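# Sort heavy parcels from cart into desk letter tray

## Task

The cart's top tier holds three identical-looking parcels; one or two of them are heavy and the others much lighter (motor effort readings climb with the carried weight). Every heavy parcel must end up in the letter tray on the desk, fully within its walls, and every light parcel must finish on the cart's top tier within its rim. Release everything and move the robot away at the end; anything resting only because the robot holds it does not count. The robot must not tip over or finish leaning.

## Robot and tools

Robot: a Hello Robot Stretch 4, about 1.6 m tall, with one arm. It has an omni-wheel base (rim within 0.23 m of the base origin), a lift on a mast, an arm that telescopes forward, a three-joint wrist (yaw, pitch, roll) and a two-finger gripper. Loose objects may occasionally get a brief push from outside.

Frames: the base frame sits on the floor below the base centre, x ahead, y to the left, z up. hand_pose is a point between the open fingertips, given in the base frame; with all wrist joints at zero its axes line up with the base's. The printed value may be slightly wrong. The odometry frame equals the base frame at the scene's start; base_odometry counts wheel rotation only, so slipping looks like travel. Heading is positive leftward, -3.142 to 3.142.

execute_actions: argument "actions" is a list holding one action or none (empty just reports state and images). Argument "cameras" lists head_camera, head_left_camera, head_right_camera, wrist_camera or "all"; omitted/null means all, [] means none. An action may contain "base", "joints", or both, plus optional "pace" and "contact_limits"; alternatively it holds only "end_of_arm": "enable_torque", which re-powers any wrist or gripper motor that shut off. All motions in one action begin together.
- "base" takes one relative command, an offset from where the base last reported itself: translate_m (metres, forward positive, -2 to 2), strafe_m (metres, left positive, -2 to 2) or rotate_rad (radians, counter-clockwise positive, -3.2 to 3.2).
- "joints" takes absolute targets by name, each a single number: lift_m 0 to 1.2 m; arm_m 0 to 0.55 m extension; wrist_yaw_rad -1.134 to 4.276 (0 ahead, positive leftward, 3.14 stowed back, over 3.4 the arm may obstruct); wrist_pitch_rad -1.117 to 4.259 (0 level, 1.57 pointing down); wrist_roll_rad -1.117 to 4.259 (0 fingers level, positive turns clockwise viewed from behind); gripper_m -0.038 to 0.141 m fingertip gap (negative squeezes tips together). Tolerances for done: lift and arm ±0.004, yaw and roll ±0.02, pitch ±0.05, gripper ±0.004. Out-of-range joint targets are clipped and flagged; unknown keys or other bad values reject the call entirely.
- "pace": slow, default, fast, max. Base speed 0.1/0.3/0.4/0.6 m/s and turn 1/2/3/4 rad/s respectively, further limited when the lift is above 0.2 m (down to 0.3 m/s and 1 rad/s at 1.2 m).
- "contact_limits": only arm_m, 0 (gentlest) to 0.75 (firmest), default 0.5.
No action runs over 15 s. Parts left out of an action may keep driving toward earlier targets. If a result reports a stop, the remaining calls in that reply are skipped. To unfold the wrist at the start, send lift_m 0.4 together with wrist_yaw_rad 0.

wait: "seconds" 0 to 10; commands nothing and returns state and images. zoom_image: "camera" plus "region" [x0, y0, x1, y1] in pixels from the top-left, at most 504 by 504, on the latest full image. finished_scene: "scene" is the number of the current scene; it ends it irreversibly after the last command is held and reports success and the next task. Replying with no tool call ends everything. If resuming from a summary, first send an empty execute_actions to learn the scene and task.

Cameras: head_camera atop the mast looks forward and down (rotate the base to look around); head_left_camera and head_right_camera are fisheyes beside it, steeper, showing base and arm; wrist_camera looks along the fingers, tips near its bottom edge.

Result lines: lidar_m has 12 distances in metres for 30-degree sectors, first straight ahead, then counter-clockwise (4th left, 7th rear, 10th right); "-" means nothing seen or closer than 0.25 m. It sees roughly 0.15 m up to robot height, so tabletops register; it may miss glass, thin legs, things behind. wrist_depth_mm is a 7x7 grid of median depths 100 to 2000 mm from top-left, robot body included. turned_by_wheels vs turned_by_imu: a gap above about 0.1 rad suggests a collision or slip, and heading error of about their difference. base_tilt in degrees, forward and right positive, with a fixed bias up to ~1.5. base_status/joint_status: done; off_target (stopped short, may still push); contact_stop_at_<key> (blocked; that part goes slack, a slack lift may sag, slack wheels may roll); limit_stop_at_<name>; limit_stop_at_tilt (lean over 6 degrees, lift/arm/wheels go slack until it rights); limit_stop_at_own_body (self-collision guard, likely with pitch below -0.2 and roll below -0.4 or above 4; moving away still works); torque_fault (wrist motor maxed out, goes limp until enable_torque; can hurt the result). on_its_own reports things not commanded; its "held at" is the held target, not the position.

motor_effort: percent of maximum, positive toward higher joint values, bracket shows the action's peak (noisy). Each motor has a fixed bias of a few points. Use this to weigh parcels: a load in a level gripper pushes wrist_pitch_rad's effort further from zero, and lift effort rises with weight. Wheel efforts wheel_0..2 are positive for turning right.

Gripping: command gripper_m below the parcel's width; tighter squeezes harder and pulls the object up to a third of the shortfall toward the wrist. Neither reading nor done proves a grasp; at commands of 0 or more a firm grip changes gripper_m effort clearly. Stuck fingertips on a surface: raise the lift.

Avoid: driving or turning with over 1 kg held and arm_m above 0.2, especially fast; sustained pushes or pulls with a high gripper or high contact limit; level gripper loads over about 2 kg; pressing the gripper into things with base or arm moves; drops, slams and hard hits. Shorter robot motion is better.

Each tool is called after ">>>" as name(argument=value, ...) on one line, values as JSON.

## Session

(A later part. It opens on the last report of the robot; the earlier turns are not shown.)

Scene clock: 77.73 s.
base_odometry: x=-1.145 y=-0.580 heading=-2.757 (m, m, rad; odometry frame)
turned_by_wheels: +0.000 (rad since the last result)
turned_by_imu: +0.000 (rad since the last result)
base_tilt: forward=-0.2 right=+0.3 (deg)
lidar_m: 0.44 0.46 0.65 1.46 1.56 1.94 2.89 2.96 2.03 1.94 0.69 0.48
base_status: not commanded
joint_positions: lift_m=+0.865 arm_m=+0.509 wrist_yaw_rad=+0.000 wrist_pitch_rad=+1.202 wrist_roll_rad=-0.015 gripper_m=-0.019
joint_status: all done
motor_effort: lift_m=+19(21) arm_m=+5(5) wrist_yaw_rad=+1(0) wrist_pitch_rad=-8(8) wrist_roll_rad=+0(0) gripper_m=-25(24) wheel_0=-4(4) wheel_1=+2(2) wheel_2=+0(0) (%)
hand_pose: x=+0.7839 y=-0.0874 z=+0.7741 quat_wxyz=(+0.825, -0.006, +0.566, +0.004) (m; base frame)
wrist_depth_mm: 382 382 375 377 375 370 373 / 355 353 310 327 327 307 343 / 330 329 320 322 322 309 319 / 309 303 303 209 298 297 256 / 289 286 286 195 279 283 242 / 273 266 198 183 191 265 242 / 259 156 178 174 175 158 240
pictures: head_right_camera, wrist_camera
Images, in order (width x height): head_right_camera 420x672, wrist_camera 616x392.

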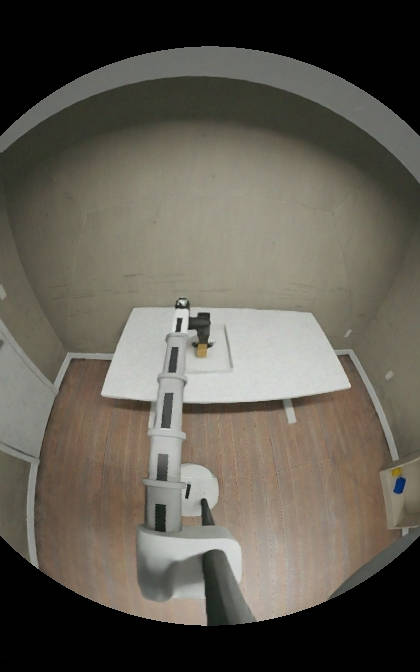

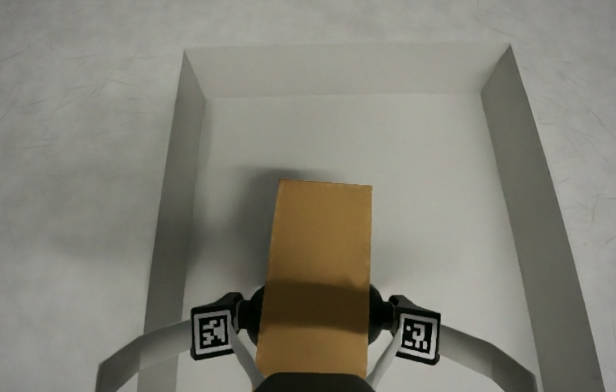

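>>> execute_actions(actions=[{"base":{"strafe_m":0.02},"joints":{"lift_m":0.85},"pace":"slow"}], cameras=[])

>>> execute_actions(actions=[{"joints":{"gripper_m":0.062}}], cameras=["wrist_camera"])

>>> execute_actions(actions=[{"joints":{"lift_m":0.95},"pace":"fast"}], cameras=["wrist_camera"])

>>> execute_actions(actions=[{"base":{"translate_m":-1.87},"joints":{"arm_m":0},"pace":"fast"}], cameras=[])

>>> execute_actions(actions=[{"base":{"rotate_rad":1.61},"pace":"fast"}], cameras=[])

>>> execute_actions(actions=[{"base":{"translate_m":0.4},"joints":{"arm_m":0.37,"gripper_m":0.07},"pace":"fast"}], cameras=["wrist_camera"])

Scene clock: 82.70 s.
base_odometry: x=-1.137 y=-0.598 heading=-2.757 (m, m, rad; odometry frame)
turned_by_wheels: +0.000 (rad since the last result)
turned_by_imu: +0.001 (rad since the last result)
base_tilt: forward=-0.2 right=+0.4 (deg)
lidar_m: 0.43 0.47 1.54 1.47 1.55 1.92 2.89 2.96 2.04 1.99 0.67 0.47
base_status: done
joint_positions: lift_m=+0.850 arm_m=+0.509 wrist_yaw_rad=+0.000 wrist_pitch_rad=+1.202 wrist_roll_rad=-0.015 gripper_m=-0.019
joint_status: all done
motor_effort: lift_m=+19(22) arm_m=+5(5) wrist_yaw_rad=+1(0) wrist_pitch_rad=-10(9) wrist_roll_rad=+0(0) gripper_m=-22(25) wheel_0=-5(12) wheel_1=+5(8) wheel_2=+0(0) (%)
hand_pose: x=+0.7839 y=-0.0874 z=+0.7592 quat_wxyz=(+0.825, -0.006, +0.566, +0.004) (m; base frame)
wrist_depth_mm: 362 359 357 286 286 281 347 / 336 332 314 314 314 314 267 / 314 310 301 306 303 301 268 / 291 290 279 208 283 282 266 / 273 273 265 195 264 266 259 / 258 258 198 183 191 251 250 / 244 156 178 173 175 158 236
pictures: none
No camera images: the call's "cameras" was empty. Leave "cameras" out to get every camera's image.

Scene clock: 84.23 s.
base_odometry: x=-1.137 y=-0.598 heading=-2.757 (m, m, rad; odometry frame)
turned_by_wheels: +0.000 (rad since the last result)
turned_by_imu: +0.000 (rad since the last result)
base_tilt: forward=-0.1 right=+0.3 (deg)
lidar_m: 0.44 0.47 1.53 1.46 1.52 1.90 2.88 2.97 2.03 1.96 0.65 0.50
base_status: not commanded
joint_positions: lift_m=+0.850 arm_m=+0.509 wrist_yaw_rad=+0.000 wrist_pitch_rad=+1.201 wrist_roll_rad=-0.015 gripper_m=+0.062
joint_status: all done
motor_effort: lift_m=+18(19) arm_m=+5(5) wrist_yaw_rad=+0(0) wrist_pitch_rad=-5(9) wrist_roll_rad=+0(0) gripper_m=-2(24) wheel_0=-4(5) wheel_1=+5(5) wheel_2=+0(0) (%)
hand_pose: x=+0.7842 y=-0.0874 z=+0.7593 quat_wxyz=(+0.825, -0.006, +0.565, +0.004) (m; base frame)
wrist_depth_mm: 364 362 362 357 357 319 353 / 340 338 317 320 317 317 279 / 315 312 306 307 304 306 270 / 293 291 282 282 286 286 264 / 276 276 268 216 268 268 260 / 258 257 211 205 210 254 252 / 246 245 239 175 237 237 238
pictures: wrist_camera
Images, in order (width x height): wrist_camera 616x392.

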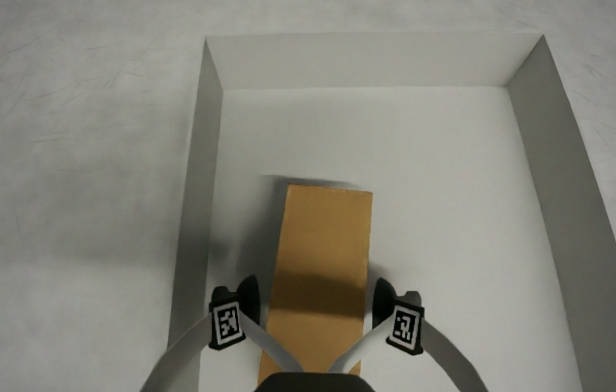

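Scene clock: 85.40 s.
base_odometry: x=-1.137 y=-0.598 heading=-2.757 (m, m, rad; odometry frame)
turned_by_wheels: +0.000 (rad since the last result)
turned_by_imu: +0.000 (rad since the last result)
base_tilt: forward=+0.0 right=+0.3 (deg)
lidar_m: 0.45 0.47 1.54 1.44 1.53 1.93 2.87 2.95 2.02 1.98 0.68 0.48
base_status: not commanded
joint_positions: lift_m=+0.950 arm_m=+0.509 wrist_yaw_rad=+0.000 wrist_pitch_rad=+1.201 wrist_roll_rad=-0.015 gripper_m=+0.062
joint_status: all done
motor_effort: lift_m=+21(23) arm_m=+5(5) wrist_yaw_rad=+1(2) wrist_pitch_rad=-7(4) wrist_roll_rad=+0(0) gripper_m=+1(2) wheel_0=-4(4) wheel_1=+5(5) wheel_2=+0(0) (%)
hand_pose: x=+0.7843 y=-0.0874 z=+0.8591 quat_wxyz=(+0.825, -0.006, +0.565, +0.004) (m; base frame)
wrist_depth_mm: 500 496 488 496 488 477 488 / 462 459 455 455 452 455 452 / 433 427 418 410 410 407 418 / 404 402 397 397 394 384 392 / 377 379 370 325 373 362 368 / 357 355 211 306 342 345 347 / 340 338 330 222 329 325 324
pictures: wrist_camera
Images, in order (width x height): wrist_camera 616x392.

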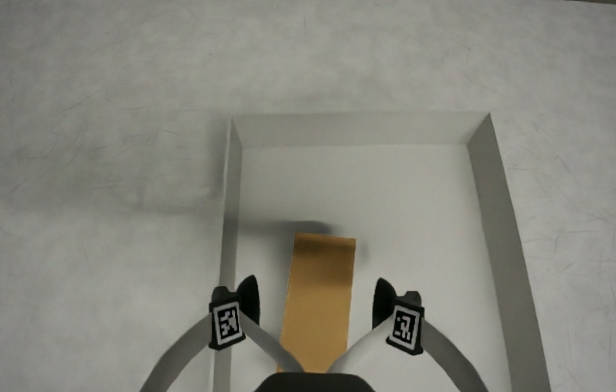

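Scene clock: 91.87 s.
base_odometry: x=+0.596 y=+0.102 heading=-2.757 (m, m, rad; odometry frame)
turned_by_wheels: -0.001 (rad since the last result)
turned_by_imu: +0.008 (rad since the last result)
base_tilt: forward=-0.1 right=+0.2 (deg)
lidar_m: 2.32 2.09 1.48 0.85 0.88 1.01 0.95 1.04 1.39 2.28 2.09 2.43
base_status: done
joint_positions: lift_m=+0.950 arm_m=+0.001 wrist_yaw_rad=+0.000 wrist_pitch_rad=+1.201 wrist_roll_rad=-0.015 gripper_m=+0.062
joint_status: all done
motor_effort: lift_m=+21(21) arm_m=-5(8) wrist_yaw_rad=+0(0) wrist_pitch_rad=-4(7) wrist_roll_rad=+0(0) gripper_m=+0(3) wheel_0=-4(7) wheel_1=-3(7) wheel_2=+0(11) (%)
hand_pose: x=+0.2760 y=-0.0874 z=+0.8591 quat_wxyz=(+0.825, -0.006, +0.565, +0.004) (m; base frame)
wrist_depth_mm: 1537 1499 1464 1499 1464 1464 1464 / 1430 1366 1366 1366 1366 1366 1366 / 1308 1281 1336 1308 1281 1255 1229 / 1205 1205 1205 1205 1182 1182 1160 / 1138 1138 1118 1118 1160 1118 1118 / 1078 1060 212 1060 1042 1025 1042 / 1008 1008 991 492 991 976 991
pictures: none
No camera images: the call's "cameras" was empty. Leave "cameras" out to get every camera's image.

Scene clock: 94.07 s.
base_odometry: x=+0.596 y=+0.102 heading=-1.149 (m, m, rad; odometry frame)
turned_by_wheels: +1.609 (rad since the last result)
turned_by_imu: +1.582 (rad since the last result)
base_tilt: forward=-0.1 right=+0.2 (deg)
lidar_m: 0.84 0.89 1.01 0.97 1.00 1.43 2.29 2.10 2.39 2.32 2.03 1.51
base_status: done
joint_positions: lift_m=+0.950 arm_m=+0.001 wrist_yaw_rad=+0.000 wrist_pitch_rad=+1.201 wrist_roll_rad=-0.015 gripper_m=+0.062
joint_status: not commanded
motor_effort: lift_m=+21(21) arm_m=-5(5) wrist_yaw_rad=+2(1) wrist_pitch_rad=-2(5) wrist_roll_rad=+0(0) gripper_m=-4(1) wheel_0=-6(10) wheel_1=-5(12) wheel_2=-3(14) (%)
hand_pose: x=+0.2761 y=-0.0874 z=+0.8591 quat_wxyz=(+0.825, -0.006, +0.565, +0.004) (m; base frame)
wrist_depth_mm: 1464 1537 946 946 1397 1464 1430 / 1430 1366 1160 1205 1366 1366 1366 / 1308 1308 1281 1255 1229 1255 1255 / 1205 1205 1182 1205 1182 1205 1160 / 1118 1160 1118 1138 1118 1118 1118 / 1078 1098 212 1060 1060 1042 1042 / 1008 1008 991 496 991 976 976
pictures: none
No camera images: the call's "cameras" was empty. Leave "cameras" out to get every camera's image.

Scene clock: 96.60 s.
base_odometry: x=+0.760 y=-0.262 heading=-1.148 (m, m, rad; odometry frame)
turned_by_wheels: +0.001 (rad since the last result)
turned_by_imu: -0.001 (rad since the last result)
base_tilt: forward=-0.1 right=+0.2 (deg)
lidar_m: 0.46 0.50 1.51 0.95 1.01 1.45 2.54 2.51 2.45 2.33 1.50 0.48
base_status: done
joint_positions: lift_m=+0.950 arm_m=+0.369 wrist_yaw_rad=+0.000 wrist_pitch_rad=+1.201 wrist_roll_rad=-0.015 gripper_m=+0.070
joint_status: all done
motor_effort: lift_m=+21(21) arm_m=+5(8) wrist_yaw_rad=-2(0) wrist_pitch_rad=-3(5) wrist_roll_rad=-1(0) gripper_m=+0(2) wheel_0=+5(11) wheel_1=+4(9) wheel_2=-1(18) (%)
hand_pose: x=+0.6444 y=-0.0874 z=+0.8592 quat_wxyz=(+0.825, -0.006, +0.565, +0.004) (m; base frame)
wrist_depth_mm: 580 569 569 549 549 539 525 / 715 683 676 661 661 647 627 / 842 854 842 820 788 809 798 / 455 459 459 439 466 1098 1060 / 430 439 436 387 439 1098 1098 / 364 407 213 407 216 1060 1025 / 345 389 384 270 382 976 1008
pictures: wrist_camera
Images, in order (width x height): wrist_camera 616x392.

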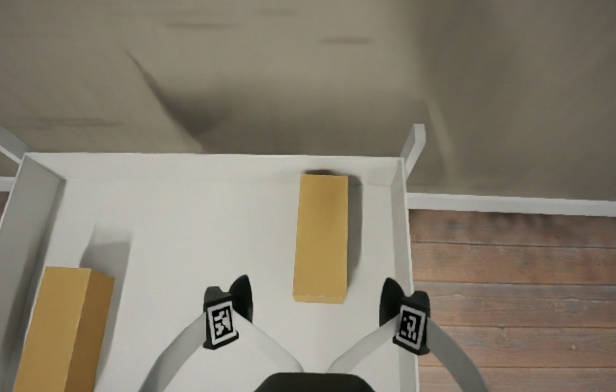

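>>> execute_actions(actions=[{"base":{"strafe_m":-0.004},"joints":{"lift_m":0.785,"arm_m":0.46},"pace":"fast"}], cameras=["wrist_camera"])

>>> execute_actions(actions=[{"joints":{"gripper_m":-0.02}}], cameras=[])

>>> execute_actions(actions=[{"joints":{"lift_m":0.81}}], cameras=["wrist_camera"])

Scene clock: 100.20 s.
base_odometry: x=+0.757 y=-0.264 heading=-1.148 (m, m, rad; odometry frame)
turned_by_wheels: +0.000 (rad since the last result)
turned_by_imu: +0.001 (rad since the last result)
base_tilt: forward=-0.1 right=+0.3 (deg)
lidar_m: 0.47 0.49 1.49 0.96 1.00 1.40 2.53 2.53 2.41 2.35 1.49 0.49
base_status: done
joint_positions: lift_m=+0.785 arm_m=+0.459 wrist_yaw_rad=+0.000 wrist_pitch_rad=+1.201 wrist_roll_rad=-0.015 gripper_m=+0.070
joint_status: all done
motor_effort: lift_m=+17(18) arm_m=+5(6) wrist_yaw_rad=+1(0) wrist_pitch_rad=-5(4) wrist_roll_rad=+0(1) gripper_m=-3(2) wheel_0=-3(12) wheel_1=+1(7) wheel_2=+0(0) (%)
hand_pose: x=+0.7344 y=-0.0874 z=+0.6944 quat_wxyz=(+0.825, -0.006, +0.565, +0.004) (m; base frame)
wrist_depth_mm: 455 455 445 445 436 433 418 / 554 549 549 535 530 496 504 / 676 668 654 647 634 218 621 / 278 277 277 226 263 759 831 / 270 267 268 213 264 917 931 / 252 252 212 201 207 236 878 / 239 238 235 172 231 202 842
pictures: wrist_camera
Images, in order (width x height): wrist_camera 616x392.

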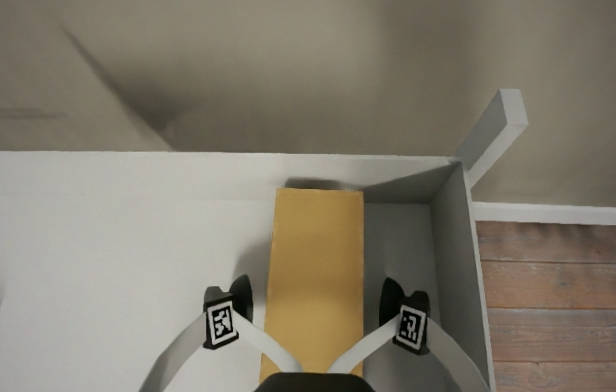

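Scene clock: 101.83 s.
base_odometry: x=+0.757 y=-0.264 heading=-1.148 (m, m, rad; odometry frame)
turned_by_wheels: +0.000 (rad since the last result)
turned_by_imu: +0.000 (rad since the last result)
base_tilt: forward=-0.2 right=+0.2 (deg)
lidar_m: 0.46 0.47 1.53 0.95 1.00 1.41 2.54 2.51 2.40 2.34 1.51 0.50
base_status: not commanded
joint_positions: lift_m=+0.785 arm_m=+0.459 wrist_yaw_rad=+0.000 wrist_pitch_rad=+1.201 wrist_roll_rad=-0.015 gripper_m=-0.019
joint_status: all done
motor_effort: lift_m=+17(17) arm_m=+5(5) wrist_yaw_rad=-2(1) wrist_pitch_rad=-5(6) wrist_roll_rad=+0(0) gripper_m=-23(21) wheel_0=-2(2) wheel_1=+1(1) wheel_2=+0(0) (%)
hand_pose: x=+0.7343 y=-0.0874 z=+0.6944 quat_wxyz=(+0.825, -0.006, +0.565, +0.004) (m; base frame)
wrist_depth_mm: 462 459 445 442 433 430 424 / 559 549 539 539 525 492 504 / 661 640 654 647 634 217 627 / 278 277 276 206 264 759 842 / 270 267 265 195 264 917 931 / 251 251 198 183 191 236 891 / 239 156 234 174 175 158 831
pictures: none
No camera images: the call's "cameras" was empty. Leave "cameras" out to get every camera's image.

Scene clock: 102.70 s.
base_odometry: x=+0.757 y=-0.264 heading=-1.148 (m, m, rad; odometry frame)
turned_by_wheels: +0.000 (rad since the last result)
turned_by_imu: +0.000 (rad since the last result)
base_tilt: forward=-0.1 right=+0.3 (deg)
lidar_m: 0.46 0.48 1.49 0.95 1.00 1.41 2.53 2.49 2.41 2.36 1.47 0.50
base_status: not commanded
joint_positions: lift_m=+0.810 arm_m=+0.459 wrist_yaw_rad=+0.000 wrist_pitch_rad=+1.201 wrist_roll_rad=-0.015 gripper_m=-0.019
joint_status: all done
motor_effort: lift_m=+22(25) arm_m=+5(5) wrist_yaw_rad=-1(0) wrist_pitch_rad=-6(6) wrist_roll_rad=+1(1) gripper_m=-20(25) wheel_0=-2(2) wheel_1=+1(1) wheel_2=+0(0) (%)
hand_pose: x=+0.7342 y=-0.0874 z=+0.7190 quat_wxyz=(+0.825, -0.006, +0.565, +0.004) (m; base frame)
wrist_depth_mm: 455 455 452 442 433 430 421 / 564 549 544 535 525 517 500 / 715 707 691 683 661 585 634 / 287 282 276 205 267 809 842 / 293 293 291 193 286 960 960 / 274 274 196 182 190 904 904 / 262 156 253 174 174 159 854
pictures: wrist_camera
Images, in order (width x height): wrist_camera 616x392.

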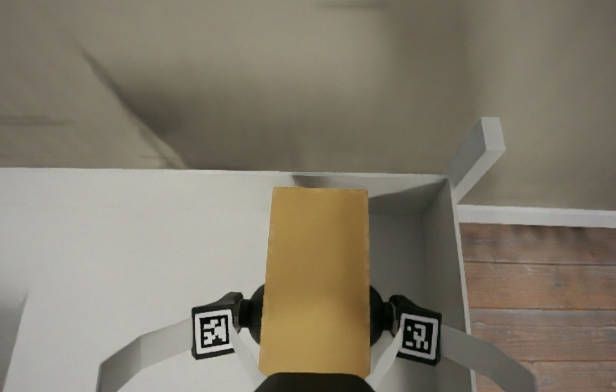

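Light, same as the first.

>>> execute_actions(actions=[{"joints":{"lift_m":0.785,"arm_m":0.45}}], cameras=[])

>>> execute_actions(actions=[{"joints":{"gripper_m":0.07}}], cameras=[])

>>> execute_actions(actions=[{"joints":{"lift_m":0.95},"pace":"fast"}], cameras=["wrist_camera"])

>>> finished_scene(scene=1)

Scene clock: 106.30 s.
base_odometry: x=+0.757 y=-0.264 heading=-1.148 (m, m, rad; odometry frame)
turned_by_wheels: +0.000 (rad since the last result)
turned_by_imu: +0.001 (rad since the last result)
base_tilt: forward=+0.0 right=+0.4 (deg)
lidar_m: 0.45 0.49 1.53 0.96 1.00 1.45 2.52 2.56 2.42 2.35 1.50 0.53
base_status: not commanded
joint_positions: lift_m=+0.785 arm_m=+0.451 wrist_yaw_rad=+0.000 wrist_pitch_rad=+1.201 wrist_roll_rad=-0.015 gripper_m=-0.019
joint_status: all done
motor_effort: lift_m=+18(21) arm_m=-6(6) wrist_yaw_rad=+1(1) wrist_pitch_rad=-5(5) wrist_roll_rad=+0(0) gripper_m=-22(26) wheel_0=-2(2) wheel_1=+1(1) wheel_2=+0(0) (%)
hand_pose: x=+0.7260 y=-0.0874 z=+0.6943 quat_wxyz=(+0.825, -0.006, +0.565, +0.004) (m; base frame)
wrist_depth_mm: 473 469 462 452 445 442 433 / 569 564 564 554 539 500 512 / 251 247 245 627 621 229 640 / 282 281 278 206 271 778 866 / 266 270 265 194 264 917 946 / 252 251 197 183 191 236 878 / 239 156 231 173 174 158 831
pictures: none
No camera images: the call's "cameras" was empty. Leave "cameras" out to get every camera's image.

Scene clock: 107.93 s.
base_odometry: x=+0.757 y=-0.264 heading=-1.148 (m, m, rad; odometry frame)
turned_by_wheels: +0.000 (rad since the last result)
turned_by_imu: +0.000 (rad since the last result)
base_tilt: forward=-0.1 right=+0.3 (deg)
lidar_m: 0.44 0.49 1.49 0.95 1.03 1.43 2.53 2.51 2.42 2.32 1.48 0.49
base_status: not commanded
joint_positions: lift_m=+0.785 arm_m=+0.451 wrist_yaw_rad=+0.000 wrist_pitch_rad=+1.201 wrist_roll_rad=-0.015 gripper_m=+0.070
joint_status: all done
motor_effort: lift_m=+18(18) arm_m=-5(6) wrist_yaw_rad=+2(0) wrist_pitch_rad=-4(7) wrist_roll_rad=+1(0) gripper_m=+0(24) wheel_0=-2(2) wheel_1=+1(1) wheel_2=+0(0) (%)
hand_pose: x=+0.7260 y=-0.0874 z=+0.6943 quat_wxyz=(+0.825, -0.006, +0.565, +0.004) (m; base frame)
wrist_depth_mm: 469 473 459 449 445 442 430 / 569 569 559 549 539 496 508 / 250 248 634 621 621 229 640 / 282 282 278 224 268 788 878 / 270 267 266 212 265 931 946 / 252 254 213 201 208 237 878 / 239 238 236 172 233 204 842
pictures: none
No camera images: the call's "cameras" was empty. Leave "cameras" out to get every camera's image.

Scene clock: 109.37 s.
base_odometry: x=+0.757 y=-0.264 heading=-1.148 (m, m, rad; odometry frame)
turned_by_wheels: +0.000 (rad since the last result)
turned_by_imu: +0.000 (rad since the last result)
base_tilt: forward=-0.2 right=+0.3 (deg)
lidar_m: 0.45 0.47 1.49 0.95 1.03 1.44 2.54 2.55 2.41 2.34 1.50 0.49
base_status: not commanded
joint_positions: lift_m=+0.950 arm_m=+0.451 wrist_yaw_rad=+0.000 wrist_pitch_rad=+1.201 wrist_roll_rad=-0.015 gripper_m=+0.070
joint_status: all done
motor_effort: lift_m=+21(24) arm_m=-5(5) wrist_yaw_rad=-2(0) wrist_pitch_rad=-4(5) wrist_roll_rad=+0(0) gripper_m=+0(1) wheel_0=-2(2) wheel_1=+1(1) wheel_2=+0(0) (%)
hand_pose: x=+0.7261 y=-0.0874 z=+0.8591 quat_wxyz=(+0.825, -0.006, +0.565, +0.004) (m; base frame)
wrist_depth_mm: 469 469 459 449 445 442 430 / 559 569 564 549 535 521 512 / 741 723 707 691 676 654 647 / 1042 1025 976 960 891 891 866 / 427 427 430 407 433 1098 1098 / 413 415 213 368 215 1060 1042 / 347 389 384 247 375 976 991
pictures: wrist_camera
Images, in order (width x height): wrist_camera 616x392.

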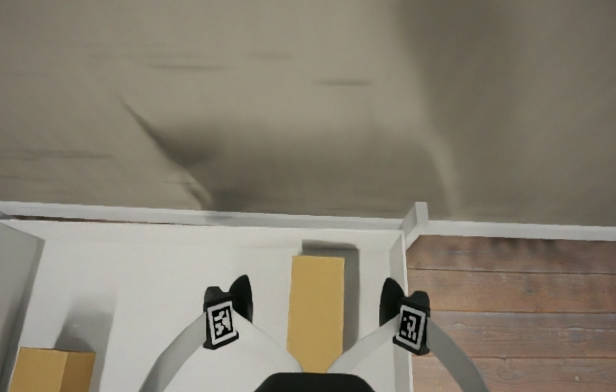

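The scene is finished: the task was done.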